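## Task

Put wheels onto the blue rod in this exact sequence: large, large, small. Afterwards lower the rod gently onto its side and keep the second rod free of wheels. Once any wheel sits on the rod, striking the rod or that wheel against the table or against a piece not on the rod counts as failure. Release everything and pull the grippers away at the end; the result must hold without the robot supporting it.

## Robot and tools

ROBOT. Two seven-joint Kinova Gen3 arms, named left_arm and right_arm, each ending in a Robotiq 2F-85 parallel gripper with a wrist camera. The names are labels, not image sides. Bases in the scene frame: left_arm at (+0.050, +0.379, 0) m, quat_wxyz (+0.998, 0, 0, +0.066); right_arm at (-0.015, -0.293, 0) m, quat_wxyz (+0.996, 0, 0, +0.089).

FRAME. One shared scene frame: origin on the table surface midway between the arms, +z up, +x away from the robot over the table, left_arm on the +y side. Printed gripper positions are in metres and may be somewhat off, more so when the arm is stretched far. The reported end_effector_position is the point between the pads when closed; fingers point along the gripper's +z, close along its y. Closed fingertips reach about 19 mm past that point, open ones about 6 mm, and closing pushes the tips roughly 13 mm further out, so leave clearance over surfaces.

JOINT ORDER in every row and every per-joint list (not URDF order): waist (joint_1), shoulder (joint_2), elbow (joint_4), forearm roll (joint_5), upper arm roll (joint_3), wrist pitch (joint_6), wrist roll (joint_7). Stated ranges in radians: waist -69.115 to 69.115, shoulder -2.250 to 2.250, elbow -2.580 to 2.580, forearm roll -69.115 to 69.115, upper arm roll -69.115 to 69.115, wrist pitch -2.100 to 2.100, wrist roll -69.115 to 69.115. Real ends can sit 0.013 rad either way; a target beyond an end by more than 0.013 and beyond the current angle is refused, otherwise clipped, with a "joint sent to its limit" note.

ROW. A single list of 18 numbers covering both arms: left_arm's 7 absolute joint target angles (rad), its gripper position, its gripper speed, then the same 9 for right_arm. Always send all 18 even when only one arm moves. Gripper position runs -1 to 1: +1 fully open (85 mm), 0 about 41 mm, pads touch near -0.8, -1 squeezes until stopped (roughly 190 to 235 N per pad, set by the arm). Gripper speed -1 to 1: about 20, 85, 150 mm/s at -1, 0, +1. To leave a gripper unchanged, repeat its previous two numbers. To hold a joint still, resend its value from the "Joint targets" line.

TOOLS.
execute_actions(actions): a list of actions; each action is a table of 1 to 15 rows, one row per 1/30 s control step, the last row held if fewer than 15. An empty list just reports state and images. Each joint's commanded target is capped to a lead over its measured angle (0.304 rad for the first four in order, 0.266 for the last three), and targets that would shift the gripper more than 70 mm are scaled back, so far goals need several actions.
move(target, speed, blocking): target is one 18-number row of absolute joint angles; all joints travel on paths finishing together, so the hand traces a curve. speed (0.01 to 2 rad/s, default 0.5) caps the joint with the longest travel. Paths last 0.5 to 10 s and ignore obstacles and the other arm. Gripper numbers apply at the start. blocking=false returns after 0.5 s while motion continues; then use wait or stop before sending more rows or moves. Its extra "move:" line gives the outcome (done, off_target, moving, held, fault), limits=held or limits=none, and each arm's joint farthest from target.
wait(seconds): 0 to 10; lets the scene run with last commands held.
stop(): brakes a running move; fingers continue.
zoom_image(camera, region): camera is cam_high, cam_low, cam_left_wrist or cam_right_wrist (all 504x504); region [x0, y0, x1, y1] in pixels from the top-left, at most 504 by 504.
show_instructions(): shows the reference images. read_manual(section): licence texts. finished_scene(scene): ends the current scene, given its number, and reports success; irreversible.

RESULTS. Each gives per-arm gripper pose, Joint positions, Joint velocities and Joint targets (rad, rad/s), images, and for executed actions some per-step readings; HELD marks steps where an arm's command was held back, and "joint command not followed" means the clearance check altered targets. position_measured_pct is about 50 minus 50 times the finger position: 0 fully open; stopping below 90 before the requested value means something is held or blocking; around 90 means the pads met.

GRIPPING. Close with -1 and keep it for a firm grip; for a gentle grip open, then close slightly narrower than the object. Release by commanding wider than the object.

CAUTIONS. Never knock or drop anything off the table. Keep threaded wheels and the rod from striking the table or loose parts, and lay the rod down slowly. Fast moves and targets placed well beyond contact hit and press harder. Keep the arms from colliding. Contact torque reaching a joint's load limit (50.2 N m for the first four joints in order, 31.6 for the rest, held weight included) freezes that arm for 10 s. Holding loads heats motors: a MOTOR HOT warning appears at 60 °C, and at 75 °C the arm goes limp and sinks. The simulation keeps running while you compose replies, with the last command held. Finish with everything released and the grippers moved away.

Each tool is called after "Call:" as a command line: name --argument value for each argument, lists and objects as JSON in quotes; but a table of rows of numbers goes row by row, as --pt "numbers of a row", without its own name.

Reference images:

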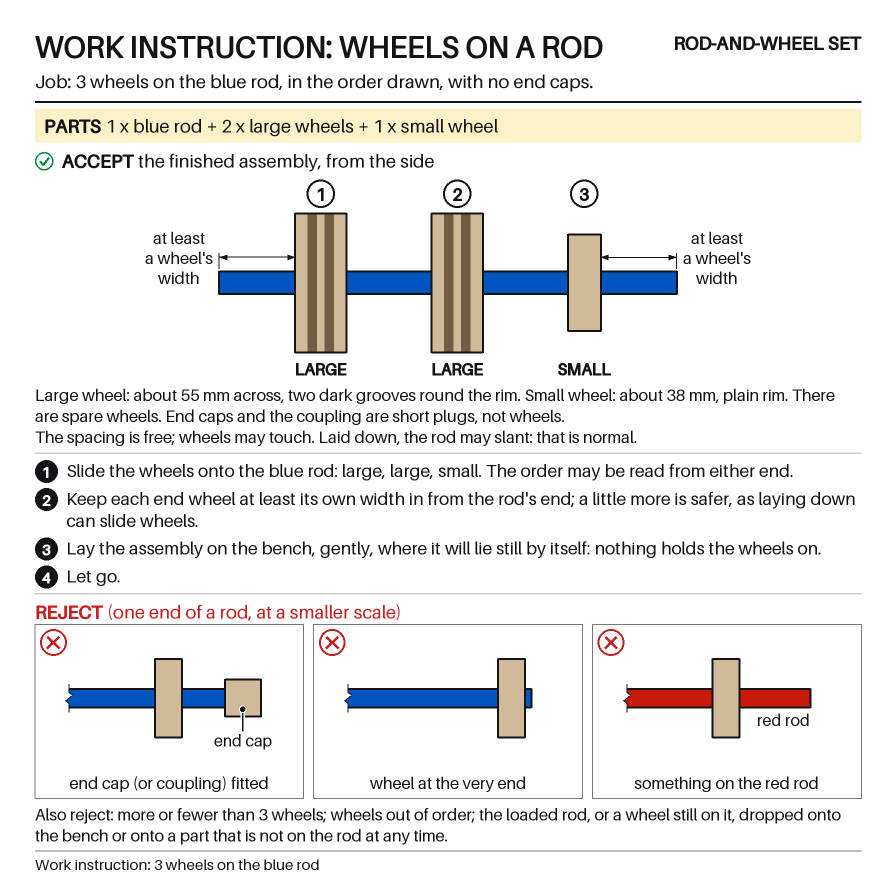

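## Session

Call:
execute_actions --actions '[]'

Scene clock: 0.00 s.
left_arm: end_effector_position=(+0.7522, +0.4661, +0.1424) position_measured_pct=90.1 end_effector_quat_wxyz=(-0.137, +0.802, -0.581, -0.002) | right_arm: end_effector_position=(-0.0368, +0.3026, +0.3099) position_measured_pct=70.2 end_effector_quat_wxyz=(+0.107, -0.155, +0.971, +0.147)
Joint names: [waist, shoulder, elbow, forearm roll, upper arm roll, wrist pitch, wrist roll]
Joint positions: left_arm=[ 0.237  1.011  0.831  0.226 -0.489  1.168  3.258] | right_arm=[-1.81   0.493  1.293  0.026  0.377  1.077  0.198]
Joint velocities: left_arm=[ 0.001  0.    -0.     0.001  0.    -0.001 -0.   ] | right_arm=[-0.     0.     0.002 -0.     0.     0.    -0.   ]
Motor temperatures (°C, as the motors report them): left_arm=[29 32 28 36 29 40 34] | right_arm=[33 30 28 32 26 30 40]
Joint targets: left_arm=[0.237 1.011 0.831 0.226 -0.489 1.168 3.258] | right_arm=[-1.810 0.493 1.293 0.026 0.377 1.077 0.198]

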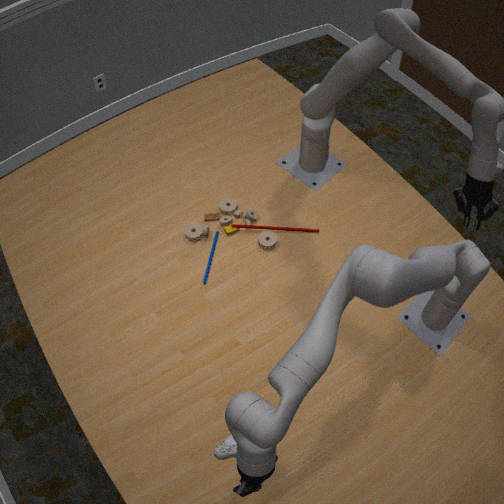

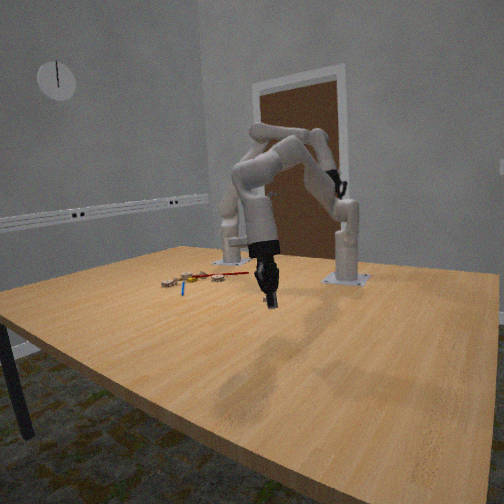

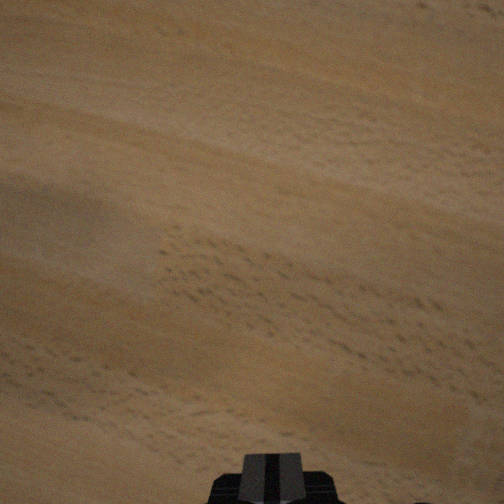

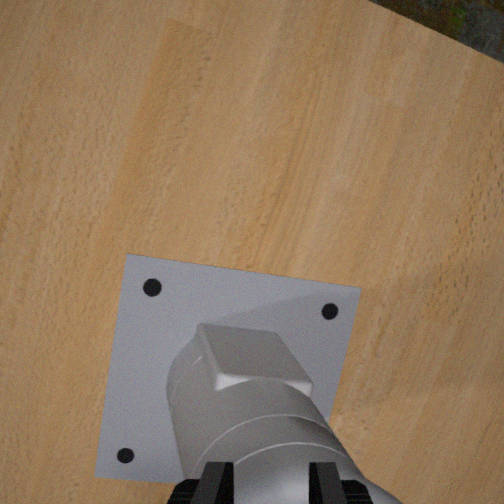

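Call:
zoom_image --camera "cam_high" --region '[170, 180, 340, 300]'

Call:
zoom_image --camera "cam_low" --region '[140, 250, 280, 310]'

Region (170, 180, 340, 300) of cam_high's 504x504 image, scaled by 2.965, with more detail than that image has; it fills the top 356 rows of this view, and the rest is white.

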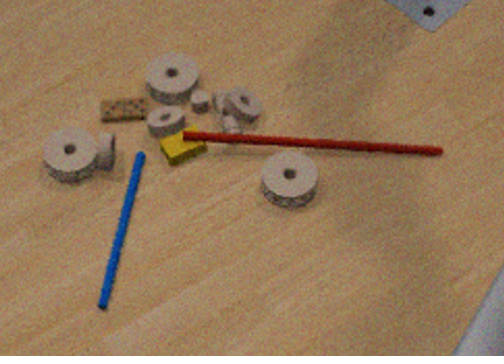

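Region (140, 250, 280, 310) of cam_low's 504x504 image, scaled by 3.600, with more detail than that image has; it fills the top 216 rows of this view, and the rest is white.

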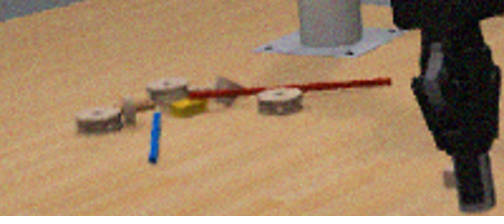

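Call:
move --target '[0.237,1.011,0.831,0.226,-0.489,1.168,3.258,-0.9,0, -1.81,0.0,1.293,0.026,0.377,1.077,0.198,1,0]' --speed 0.8

Call:
move --target '[0.237,1.011,0.831,0.226,-0.489,1.168,3.258,-0.9,0, -0.0076,0.2727,1.5511,0,0,1.3178,-1.5708,1,0]' --speed 1.0

Scene clock: 71.43 s.
left_arm: end_effector_position=(+0.7523, +0.4663, +0.1424) position_measured_pct=90.9 end_effector_quat_wxyz=(-0.138, +0.802, -0.581, -0.002) | right_arm: end_effector_position=(-0.0053, +0.2314, +0.5687) position_measured_pct=0.0 end_effector_quat_wxyz=(+0.042, -0.112, +0.920, +0.374)
Joint names: [waist, shoulder, elbow, forearm roll, upper arm roll, wrist pitch, wrist roll]
Joint positions: left_arm=[ 0.237  1.011  0.831  0.226 -0.489  1.168  3.258] | right_arm=[-1.81   0.     1.293  0.026  0.377  1.077  0.198]
Joint velocities: left_arm=[ 0.001  0.     0.001 -0.    -0.     0.    -0.   ] | right_arm=[-0.    -0.002 -0.001 -0.    -0.    -0.    -0.   ]
Motor temperatures (°C, as the motors report them): left_arm=[29 34 29 36 29 40 34] | right_arm=[33 32 28 32 26 30 40]
Joint targets: left_arm=[0.237 1.011 0.831 0.226 -0.489 1.168 3.258] | right_arm=[-1.810 0.000 1.293 0.026 0.377 1.077 0.198]
move: done; limits=none; left_arm: farthest joint: the waist, 0.000 radians from its target (0.000 radians at the start); right_arm: farthest joint: the waist, 0.000 radians from its target (0.000 radians at the start)

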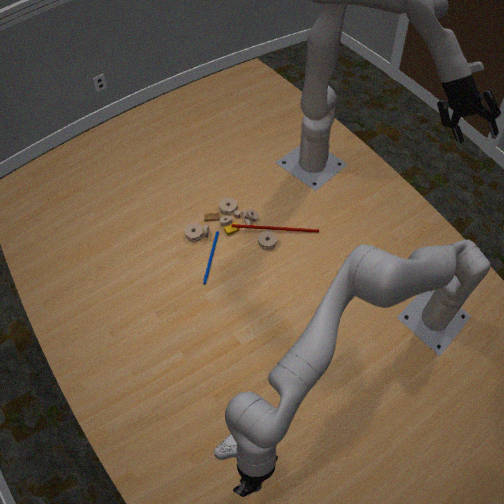

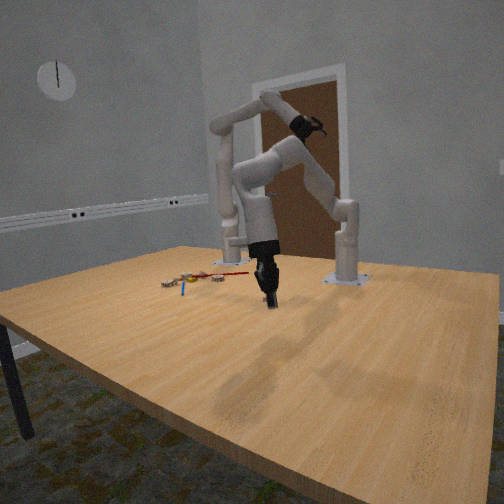

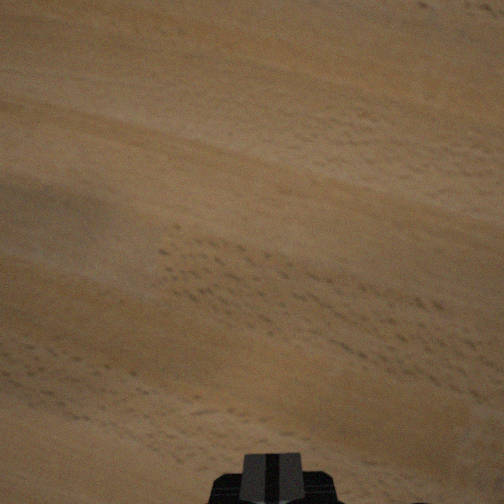

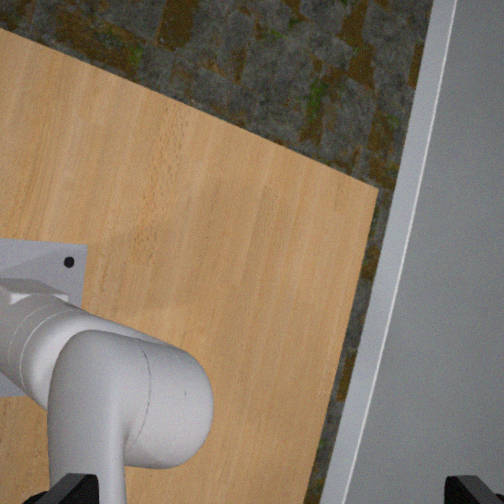

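Scene clock: 74.10 s.
left_arm: end_effector_position=(+0.7523, +0.4663, +0.1424) position_measured_pct=90.9 end_effector_quat_wxyz=(-0.138, +0.802, -0.581, -0.002) | right_arm: end_effector_position=(+0.4000, -0.2401, +0.3000) position_measured_pct=0.0 end_effector_quat_wxyz=(+0.000, +0.996, +0.093, +0.000)
Joint names: [waist, shoulder, elbow, forearm roll, upper arm roll, wrist pitch, wrist roll]
Joint positions: left_arm=[ 0.237  1.011  0.831  0.226 -0.489  1.168  3.258] | right_arm=[-0.008  0.273  1.551  0.     0.     1.318 -1.571]
Joint velocities: left_arm=[-0.001 -0.     0.    -0.001  0.     0.    -0.   ] | right_arm=[ 0.002  0.     0.    -0.001 -0.    -0.     0.   ]
Motor temperatures (°C, as the motors report them): left_arm=[29 34 29 36 29 40 34] | right_arm=[33 32 28 32 26 30 40]
Joint targets: left_arm=[0.237 1.011 0.831 0.226 -0.489 1.168 3.258] | right_arm=[-0.008 0.273 1.551 0.000 -0.000 1.318 -1.571]
move: done; limits=none; left_arm: farthest joint: the waist, 0.000 radians from its target (0.000 radians at the start); right_arm: farthest joint: the waist, 0.000 radians from its target (1.802 radians at the start)

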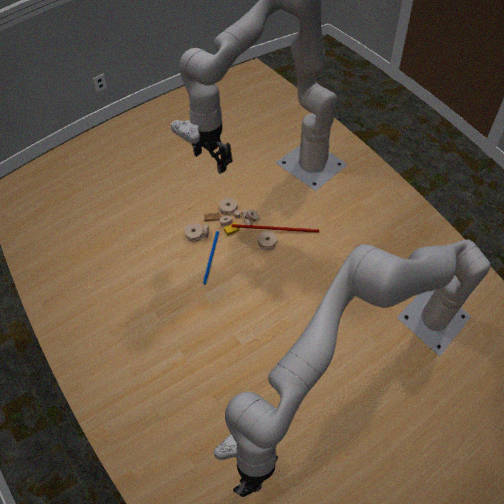

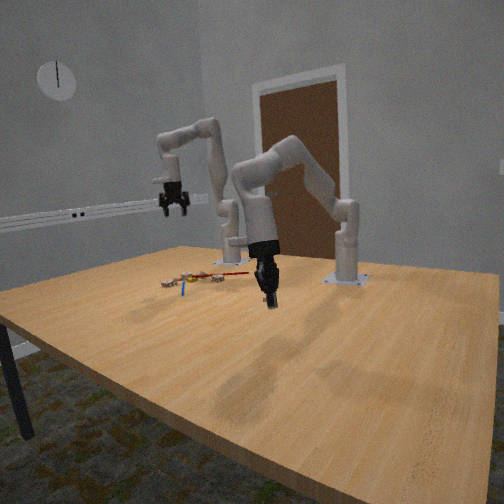

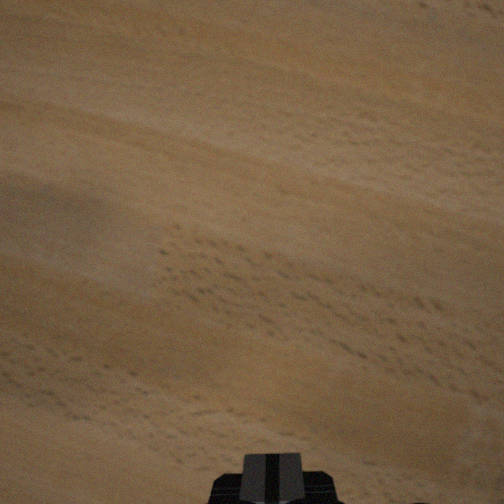

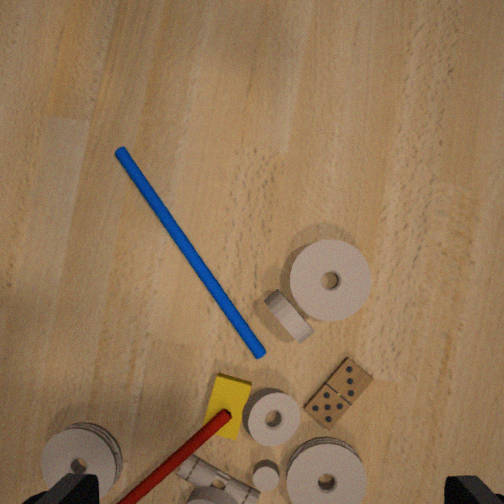

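Call:
move --target '[1.0563,1.1170,0.4790,0,0,1.5456,3.297,1,0, 0.9,0.2727,1.5511,0,0,1.3178,-1.5708,1,0]' --speed 1.0

Scene clock: 122.50 s.
left_arm: end_effector_position=(+0.4474, -0.1881, +0.1502) position_measured_pct=0.0 end_effector_quat_wxyz=(+0.000, -0.391, +0.921, -0.000) | right_arm: end_effector_position=(+0.2822, -0.5876, +0.3000) position_measured_pct=0.0 end_effector_quat_wxyz=(-0.000, +0.936, -0.353, -0.000)
Joint names: [waist, shoulder, elbow, forearm roll, upper arm roll, wrist pitch, wrist roll]
Joint positions: left_arm=[ 1.056  1.117  0.479 -0.     0.     1.546  3.297] | right_arm=[ 0.9    0.273  1.551  0.     0.     1.318 -1.571]
Joint velocities: left_arm=[ 0.002  0.002 -0.001 -0.     0.    -0.    -0.001] | right_arm=[ 0.     0.    -0.001 -0.    -0.     0.    -0.   ]
Motor temperatures (°C, as the motors report them): left_arm=[29 35 29 36 29 40 34] | right_arm=[33 32 28 32 26 30 40]
Joint targets: left_arm=[1.056 1.117 0.479 0.000 0.000 1.546 3.297] | right_arm=[0.900 0.273 1.551 0.000 0.000 1.318 -1.571]
move: done; limits=none; left_arm: farthest joint: the waist, 0.000 radians from its target (0.819 radians at the start); right_arm: farthest joint: the waist, 0.000 radians from its target (0.908 radians at the start)

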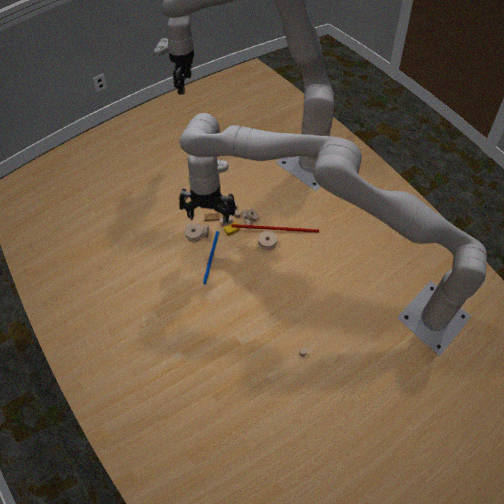

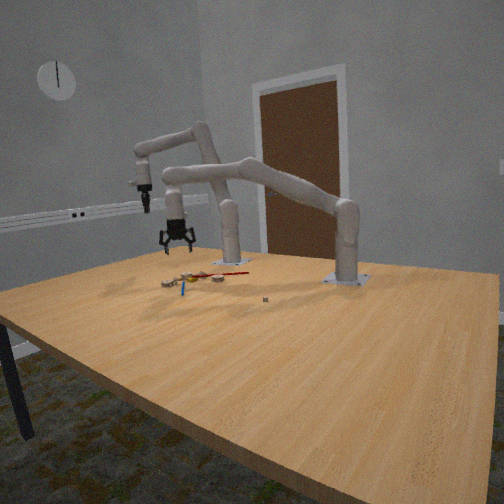

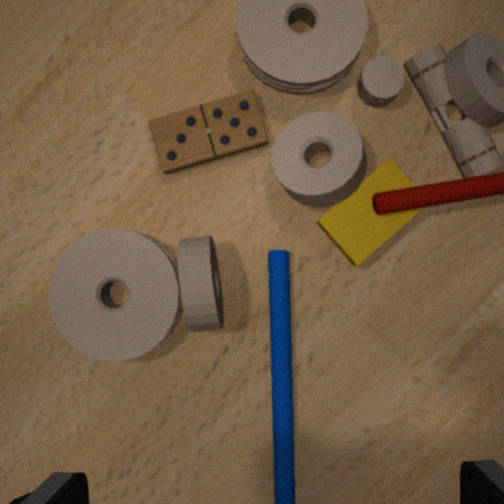

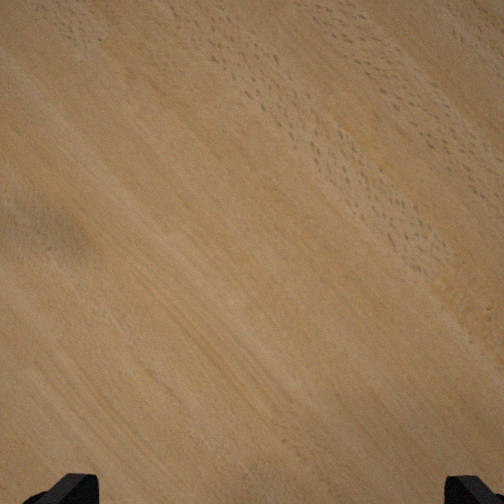

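Call:
move --target '[1.0563,1.1622,0.6353,0,0,1.3441,3.297,1,0, 0.9,0.2727,1.5511,0,0,1.3178,-1.5708,1,0]' --speed 0.5

Scene clock: 130.50 s.
left_arm: end_effector_position=(+0.4472, -0.1882, +0.0699) position_measured_pct=0.0 end_effector_quat_wxyz=(-0.000, -0.391, +0.921, +0.000) | right_arm: end_effector_position=(+0.2822, -0.5876, +0.3000) position_measured_pct=0.0 end_effector_quat_wxyz=(-0.000, +0.936, -0.353, -0.000)
Joint names: [waist, shoulder, elbow, forearm roll, upper arm roll, wrist pitch, wrist roll]
Joint positions: left_arm=[1.056 1.162 0.635 0.    0.    1.344 3.297] | right_arm=[ 0.9    0.273  1.551  0.     0.     1.318 -1.571]
Joint velocities: left_arm=[ 0.    -0.001  0.001 -0.001  0.    -0.001  0.   ] | right_arm=[-0.  0. -0.  0.  0.  0.  0.]
Motor temperatures (°C, as the motors report them): left_arm=[29 35 29 36 29 40 34] | right_arm=[33 32 28 32 26 30 40]
Joint targets: left_arm=[1.056 1.162 0.635 0.000 0.000 1.344 3.297] | right_arm=[0.900 0.273 1.551 0.000 0.000 1.318 -1.571]
move: done; limits=none; left_arm: farthest joint: the waist, 0.000 radians from its target (0.000 radians at the start); right_arm: farthest joint: the waist, 0.000 radians from its target (0.000 radians at the start)

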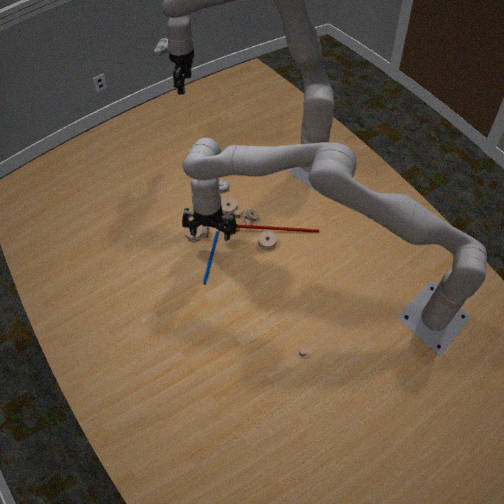

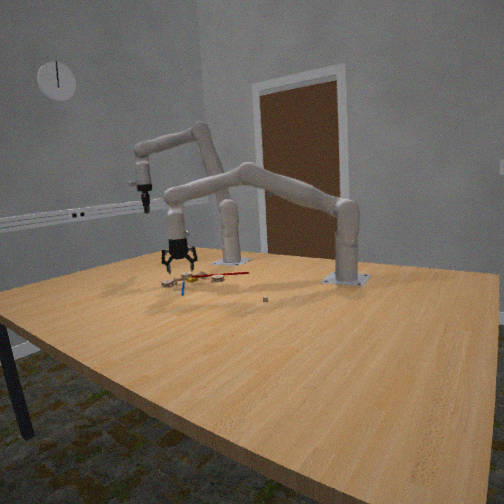

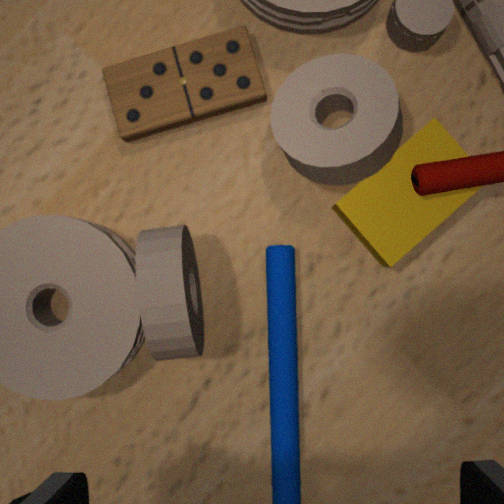

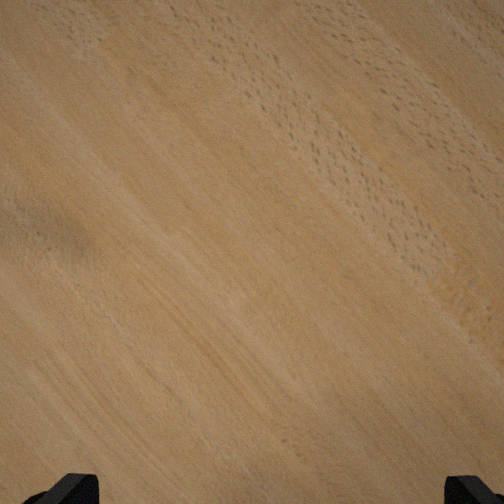

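Call:
move --target '[1.0252,1.1695,0.7347,0,0,1.2374,3.294,-0.3,0, 0.9,0.2727,1.5511,0,0,1.3178,-1.5708,1,0]' --speed 0.3

Scene clock: 151.10 s.
left_arm: end_effector_position=(+0.4597, -0.1693, +0.0350) position_measured_pct=65.1 end_effector_quat_wxyz=(-0.000, -0.403, +0.915, +0.000) | right_arm: end_effector_position=(+0.2822, -0.5876, +0.3000) position_measured_pct=0.0 end_effector_quat_wxyz=(-0.000, +0.936, -0.353, -0.000)
Joint names: [waist, shoulder, elbow, forearm roll, upper arm roll, wrist pitch, wrist roll]
Joint positions: left_arm=[ 1.025  1.17   0.735 -0.    -0.     1.237  3.294] | right_arm=[ 0.9    0.273  1.551  0.     0.     1.318 -1.571]
Joint velocities: left_arm=[ 0.001 -0.001  0.    -0.     0.    -0.     0.   ] | right_arm=[-0.  0.  0. -0. -0. -0.  0.]
Motor temperatures (°C, as the motors report them): left_arm=[29 36 29 36 29 40 34] | right_arm=[33 32 28 32 26 30 40]
Joint targets: left_arm=[1.025 1.169 0.735 0.000 0.000 1.237 3.294] | right_arm=[0.900 0.273 1.551 0.000 0.000 1.318 -1.571]
move: done; limits=none; left_arm: farthest joint: the waist, 0.000 radians from its target (0.031 radians at the start); right_arm: farthest joint: the waist, 0.000 radians from its target (0.000 radians at the start)

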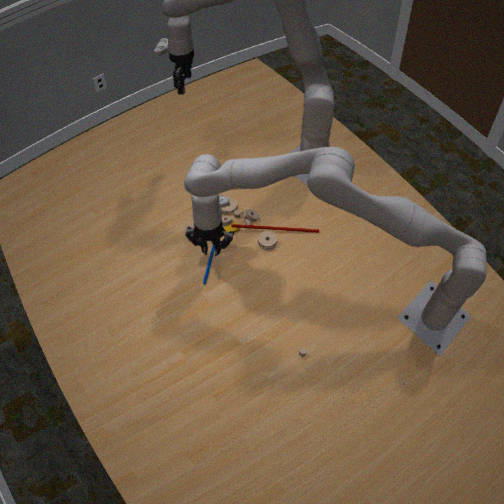

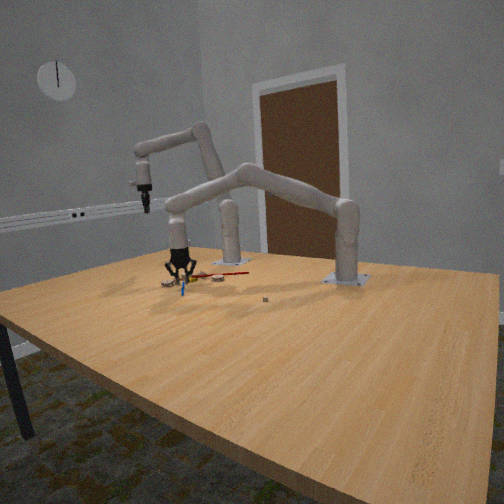

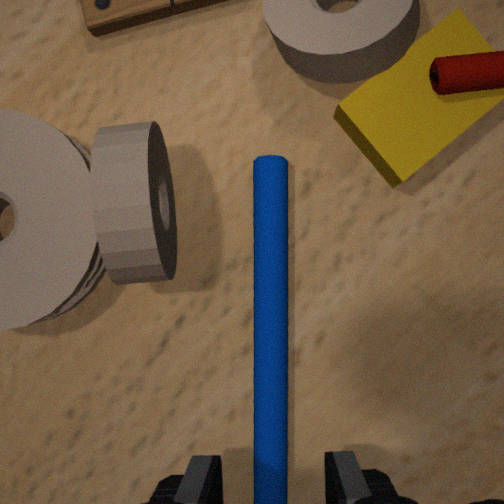

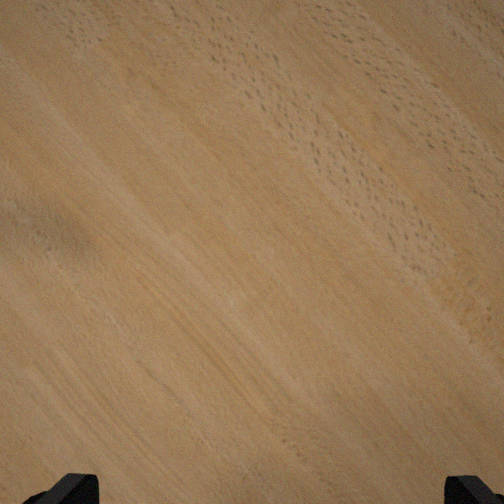

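Call:
move --target '[1.0252,1.1862,0.7433,0,0,1.2121,3.294,-0.3,0, 0.9,0.2727,1.5511,0,0,1.3178,-1.5708,1,0]' --speed 0.1

Call:
execute_actions --actions '[[[1.0252,1.1862,0.7433,0,0,1.2121,3.294,-1,-0.3, 0.9,0.2727,1.5511,0,0,1.3178,-1.5708,1,0]],[[1.0252,1.1862,0.7433,0,0,1.2121,3.294,-1,-0.3, 0.9,0.2727,1.5511,0,0,1.3178,-1.5708,1,0]]]'

Scene clock: 156.23 s.
left_arm: end_effector_position=(+0.4597, -0.1693, +0.0210) position_measured_pct=65.1 end_effector_quat_wxyz=(-0.000, -0.403, +0.915, +0.000) | right_arm: end_effector_position=(+0.2822, -0.5876, +0.3000) position_measured_pct=0.0 end_effector_quat_wxyz=(-0.000, +0.936, -0.353, -0.000)
Joint names: [waist, shoulder, elbow, forearm roll, upper arm roll, wrist pitch, wrist roll]
Joint positions: left_arm=[ 1.025  1.186  0.743  0.    -0.     1.212  3.294] | right_arm=[ 0.9    0.273  1.551  0.     0.     1.318 -1.571]
Joint velocities: left_arm=[-0.001  0.002 -0.001 -0.001 -0.    -0.    -0.001] | right_arm=[ 0.     0.     0.001  0.001 -0.    -0.     0.   ]
Motor temperatures (°C, as the motors report them): left_arm=[29 36 29 36 29 40 34] | right_arm=[33 32 28 32 26 30 40]
Joint targets: left_arm=[1.025 1.186 0.743 0.000 0.000 1.212 3.294] | right_arm=[0.900 0.273 1.551 0.000 0.000 1.318 -1.571]
move: done; limits=none; left_arm: farthest joint: the waist, 0.000 radians from its target (0.000 radians at the start); right_arm: farthest joint: the waist, 0.000 radians from its target (0.000 radians at the start)

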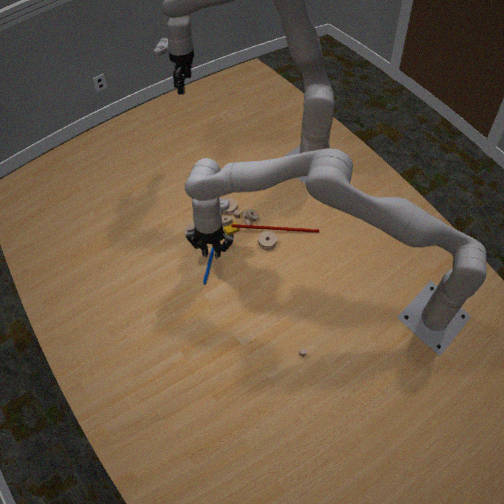

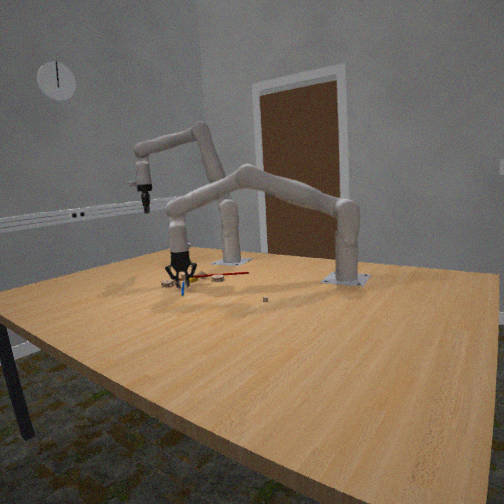

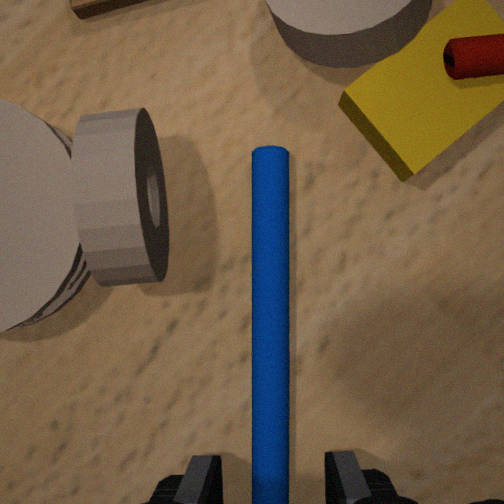

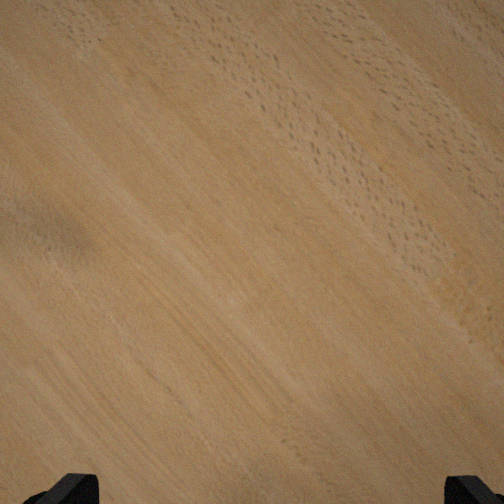

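Scene clock: 157.23 s.
left_arm: end_effector_position=(+0.4598, -0.1695, +0.0214) position_measured_pct=86.9 end_effector_quat_wxyz=(+0.000, -0.403, +0.915, -0.000) | right_arm: end_effector_position=(+0.2822, -0.5876, +0.3000) position_measured_pct=0.0 end_effector_quat_wxyz=(-0.000, +0.936, -0.353, -0.000)
Joint names: [waist, shoulder, elbow, forearm roll, upper arm roll, wrist pitch, wrist roll]
Joint positions: left_arm=[ 1.025  1.186  0.743 -0.     0.     1.212  3.294] | right_arm=[ 0.9    0.273  1.551 -0.     0.     1.318 -1.571]
Joint velocities: left_arm=[ 0.    -0.     0.     0.001 -0.     0.001 -0.   ] | right_arm=[0. 0. 0. 0. 0. 0. 0.]
Motor temperatures (°C, as the motors report them): left_arm=[29 36 29 36 29 40 34] | right_arm=[33 32 28 32 26 30 40]
Joint targets: left_arm=[1.025 1.186 0.743 0.000 0.000 1.212 3.294] | right_arm=[0.900 0.273 1.551 0.000 0.000 1.318 -1.571]
Step readings (joint positions; steps 1 to 15: 1st action; 16 to 30: 2nd action):
0: left_arm=[1.025 1.186 0.743 0.000 -0.000 1.212 3.294] | right_arm=[0.900 0.273 1.551 0.000 0.000 1.318 -1.571]
1: left_arm=[1.025 1.186 0.743 0.000 -0.000 1.212 3.294] | right_arm=[0.900 0.273 1.551 0.000 0.000 1.318 -1.571]
2: left_arm=[1.025 1.186 0.743 0.000 0.000 1.212 3.294] | right_arm=[0.900 0.273 1.551 0.000 0.000 1.318 -1.571]
4: left_arm=[1.025 1.186 0.743 0.000 0.000 1.212 3.294] | right_arm=[0.900 0.273 1.551 0.000 0.000 1.318 -1.571]
8: left_arm=[1.025 1.186 0.743 -0.000 -0.000 1.212 3.294] | right_arm=[0.900 0.273 1.551 0.000 0.000 1.318 -1.571]
15: left_arm=[1.025 1.186 0.743 -0.000 0.000 1.212 3.294] | right_arm=[0.900 0.273 1.551 0.000 0.000 1.318 -1.571]
16: left_arm=[1.025 1.186 0.743 -0.000 0.000 1.212 3.294] | right_arm=[0.900 0.273 1.551 0.000 0.000 1.318 -1.571]
17: left_arm=[1.025 1.186 0.743 -0.000 0.000 1.212 3.294] | right_arm=[0.900 0.273 1.551 0.000 0.000 1.318 -1.571]
19: left_arm=[1.025 1.186 0.743 -0.000 0.000 1.212 3.294] | right_arm=[0.900 0.273 1.551 0.000 0.000 1.318 -1.571]
23: left_arm=[1.025 1.186 0.743 -0.000 0.000 1.212 3.294] | right_arm=[0.900 0.273 1.551 0.000 0.000 1.318 -1.571]
30: Joint positions above

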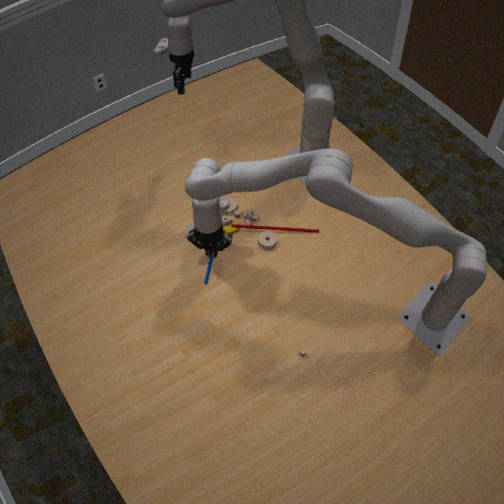

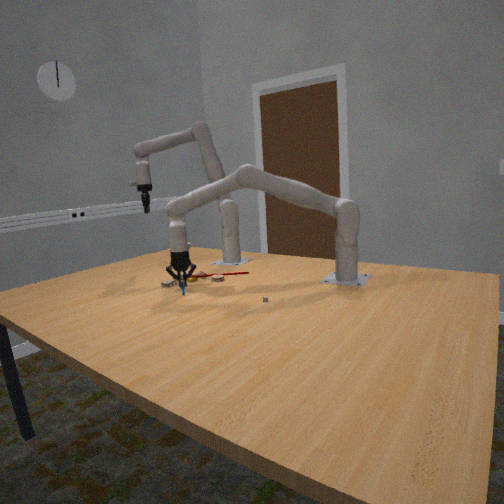

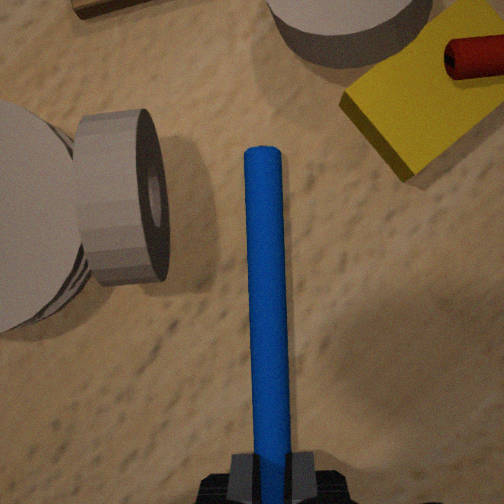

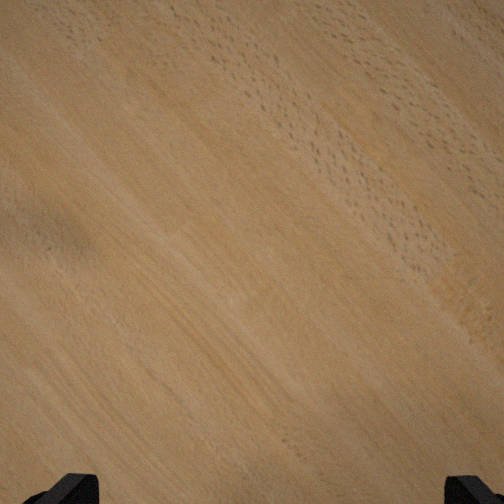

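Call:
move --target '[1.0252,1.0786,0.5633,0,0,1.4997,3.294,-1,-0.3, 0.9,0.2727,1.5511,0,0,1.3178,-1.5708,1,0]' --speed 0.4

Call:
move --target '[0.892,0.6,1.5,0,0,0.0,4.7124,-1,-0.3, 0.9,0.2727,1.5511,0,0,1.3178,-1.5708,1,0]' --speed 0.8

Scene clock: 166.93 s.
left_arm: end_effector_position=(+0.4597, -0.1693, +0.1501) position_measured_pct=86.9 end_effector_quat_wxyz=(+0.000, -0.403, +0.915, -0.000) | right_arm: end_effector_position=(+0.2822, -0.5876, +0.3000) position_measured_pct=0.0 end_effector_quat_wxyz=(-0.000, +0.936, -0.353, -0.000)
Joint names: [waist, shoulder, elbow, forearm roll, upper arm roll, wrist pitch, wrist roll]
Joint positions: left_arm=[ 1.025  1.079  0.563 -0.    -0.     1.5    3.294] | right_arm=[ 0.9    0.273  1.551  0.     0.     1.318 -1.571]
Joint velocities: left_arm=[-0.     0.001  0.    -0.001 -0.     0.001  0.001] | right_arm=[-0. -0. -0. -0.  0.  0. -0.]
Motor temperatures (°C, as the motors report them): left_arm=[29 36 29 36 29 40 34] | right_arm=[33 32 28 32 26 30 40]
Joint targets: left_arm=[1.025 1.079 0.563 0.000 0.000 1.500 3.294] | right_arm=[0.900 0.273 1.551 0.000 0.000 1.318 -1.571]
move: done; limits=none; left_arm: farthest joint: the waist, 0.000 radians from its target (0.000 radians at the start); right_arm: farthest joint: the waist, 0.000 radians from its target (0.000 radians at the start)

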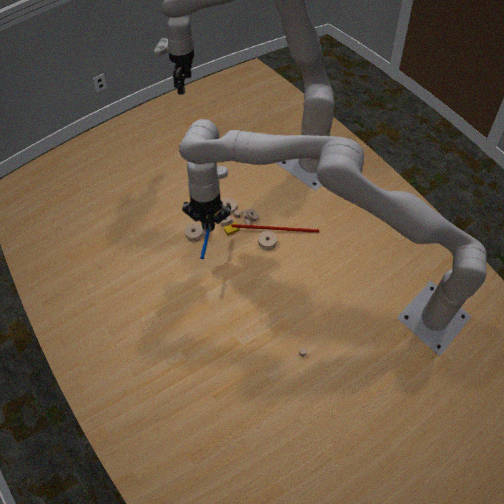

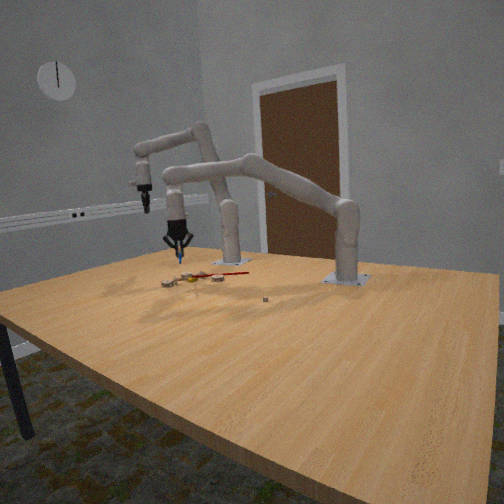

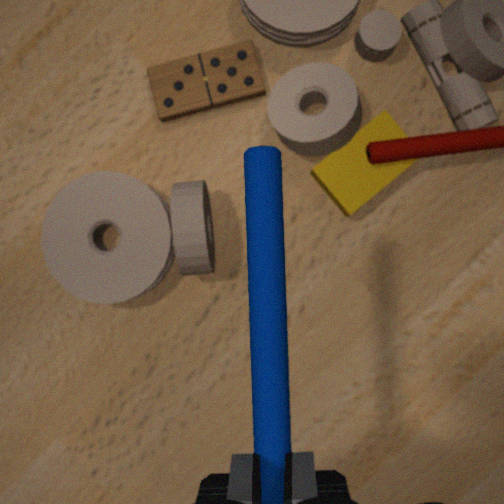

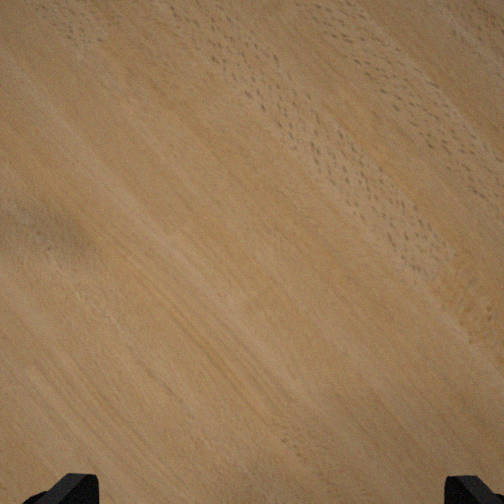

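Scene clock: 169.37 s.
left_arm: end_effector_position=(+0.5965, -0.1743, +0.3160) position_measured_pct=86.9 end_effector_quat_wxyz=(+0.184, +0.806, -0.322, +0.462) | right_arm: end_effector_position=(+0.2822, -0.5876, +0.3000) position_measured_pct=0.0 end_effector_quat_wxyz=(-0.000, +0.936, -0.353, -0.000)
Joint names: [waist, shoulder, elbow, forearm roll, upper arm roll, wrist pitch, wrist roll]
Joint positions: left_arm=[ 0.892  0.6    1.5    0.    -0.     0.     4.712] | right_arm=[ 0.9    0.273  1.551  0.     0.     1.318 -1.571]
Joint velocities: left_arm=[-0.001 -0.003  0.001 -0.001 -0.    -0.    -0.   ] | right_arm=[-0.     0.    -0.     0.001  0.     0.    -0.   ]
Motor temperatures (°C, as the motors report them): left_arm=[29 36 29 36 29 40 34] | right_arm=[33 32 28 32 26 30 40]
Joint targets: left_arm=[0.892 0.600 1.500 0.000 0.000 -0.000 4.712] | right_arm=[0.900 0.273 1.551 0.000 0.000 1.318 -1.571]
move: done; limits=none; left_arm: farthest joint: the waist, 0.000 radians from its target (0.133 radians at the start); right_arm: farthest joint: the waist, 0.000 radians from its target (0.000 radians at the start)

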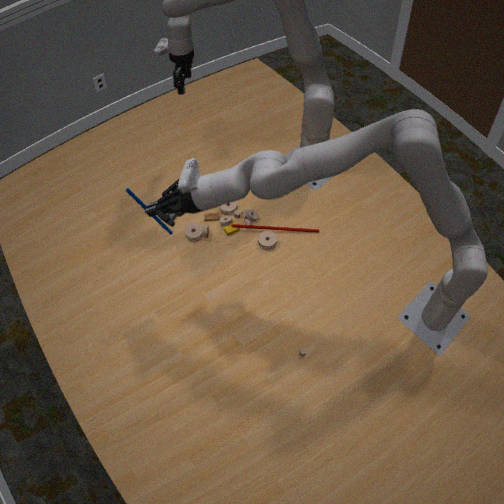

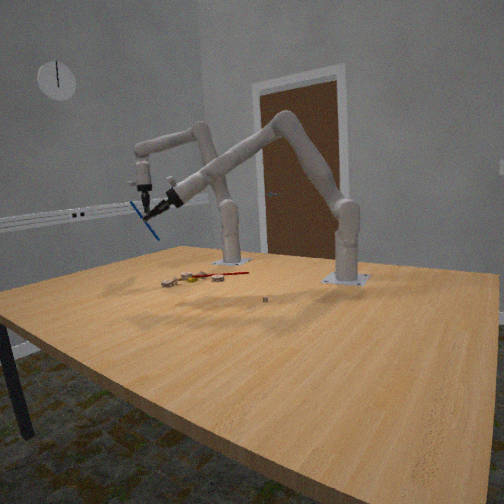

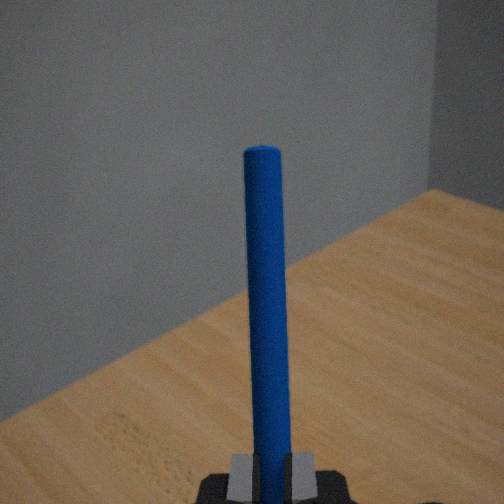

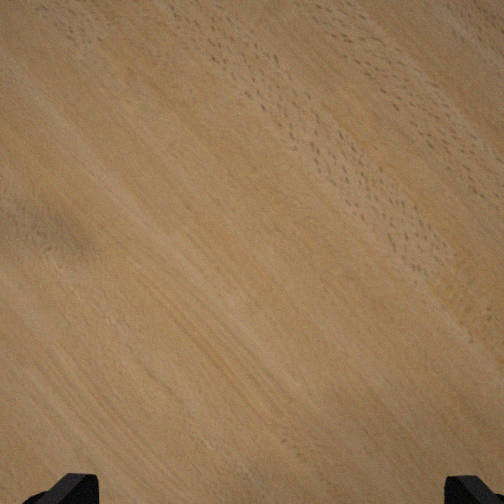

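Call:
move --target '[0.892,1.0156,2.346,0,0,-1.791,4.7124,-1,-0.3, 0.1067,0.5371,1.6629,0,0,0.9416,-2.292,0.7,0]' --speed 0.8

Scene clock: 187.07 s.
left_arm: end_effector_position=(+0.4679, -0.0521, +0.2000) position_measured_pct=86.9 end_effector_quat_wxyz=(+0.262, +0.657, -0.262, +0.657) | right_arm: end_effector_position=(+0.4550, -0.2843, +0.1501) position_measured_pct=15.1 end_effector_quat_wxyz=(-0.000, +0.948, -0.319, +0.000)
Joint names: [waist, shoulder, elbow, forearm roll, upper arm roll, wrist pitch, wrist roll]
Joint positions: left_arm=[ 0.892  1.015  2.346  0.    -0.    -1.791  4.712] | right_arm=[ 0.107  0.537  1.663 -0.    -0.     0.942 -2.292]
Joint velocities: left_arm=[-0.001  0.001  0.     0.001 -0.    -0.001  0.001] | right_arm=[-0.003  0.001  0.001 -0.     0.    -0.    -0.   ]
Motor temperatures (°C, as the motors report them): left_arm=[29 36 29 36 29 40 34] | right_arm=[33 32 28 32 26 30 40]
Joint targets: left_arm=[0.892 1.016 2.346 0.000 0.000 -1.791 4.712] | right_arm=[0.107 0.537 1.663 0.000 0.000 0.942 -2.292]
move: done; limits=none; left_arm: farthest joint: the waist, 0.000 radians from its target (0.000 radians at the start); right_arm: farthest joint: the waist, 0.000 radians from its target (0.793 radians at the start)

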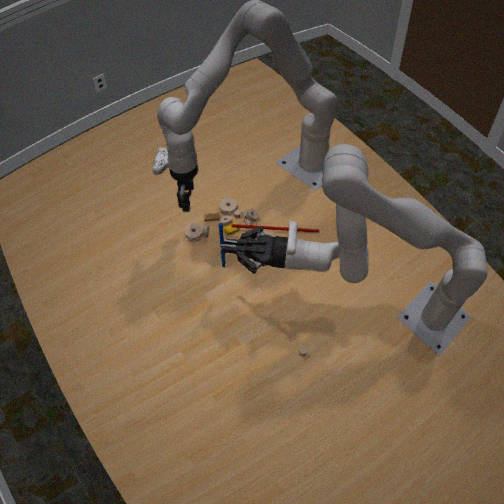

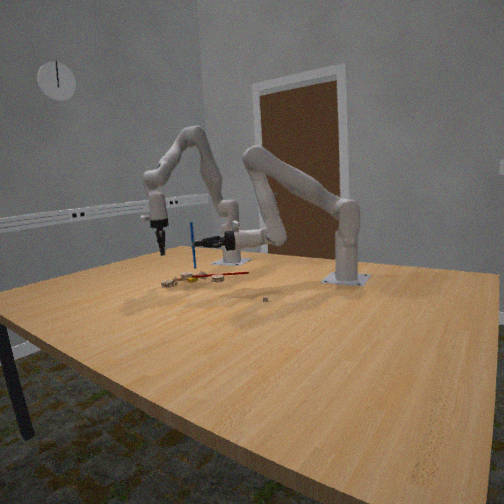

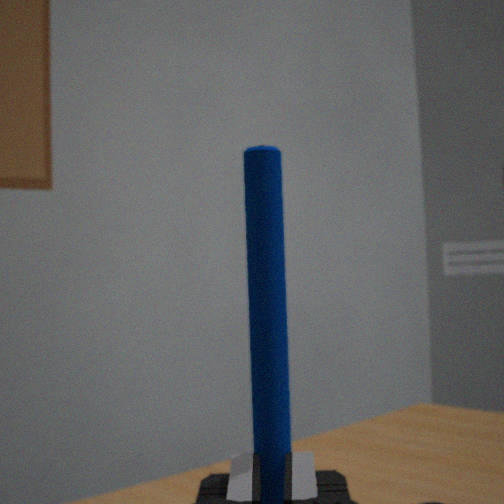

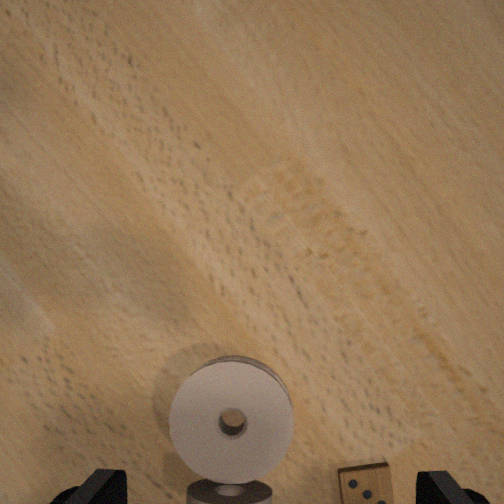

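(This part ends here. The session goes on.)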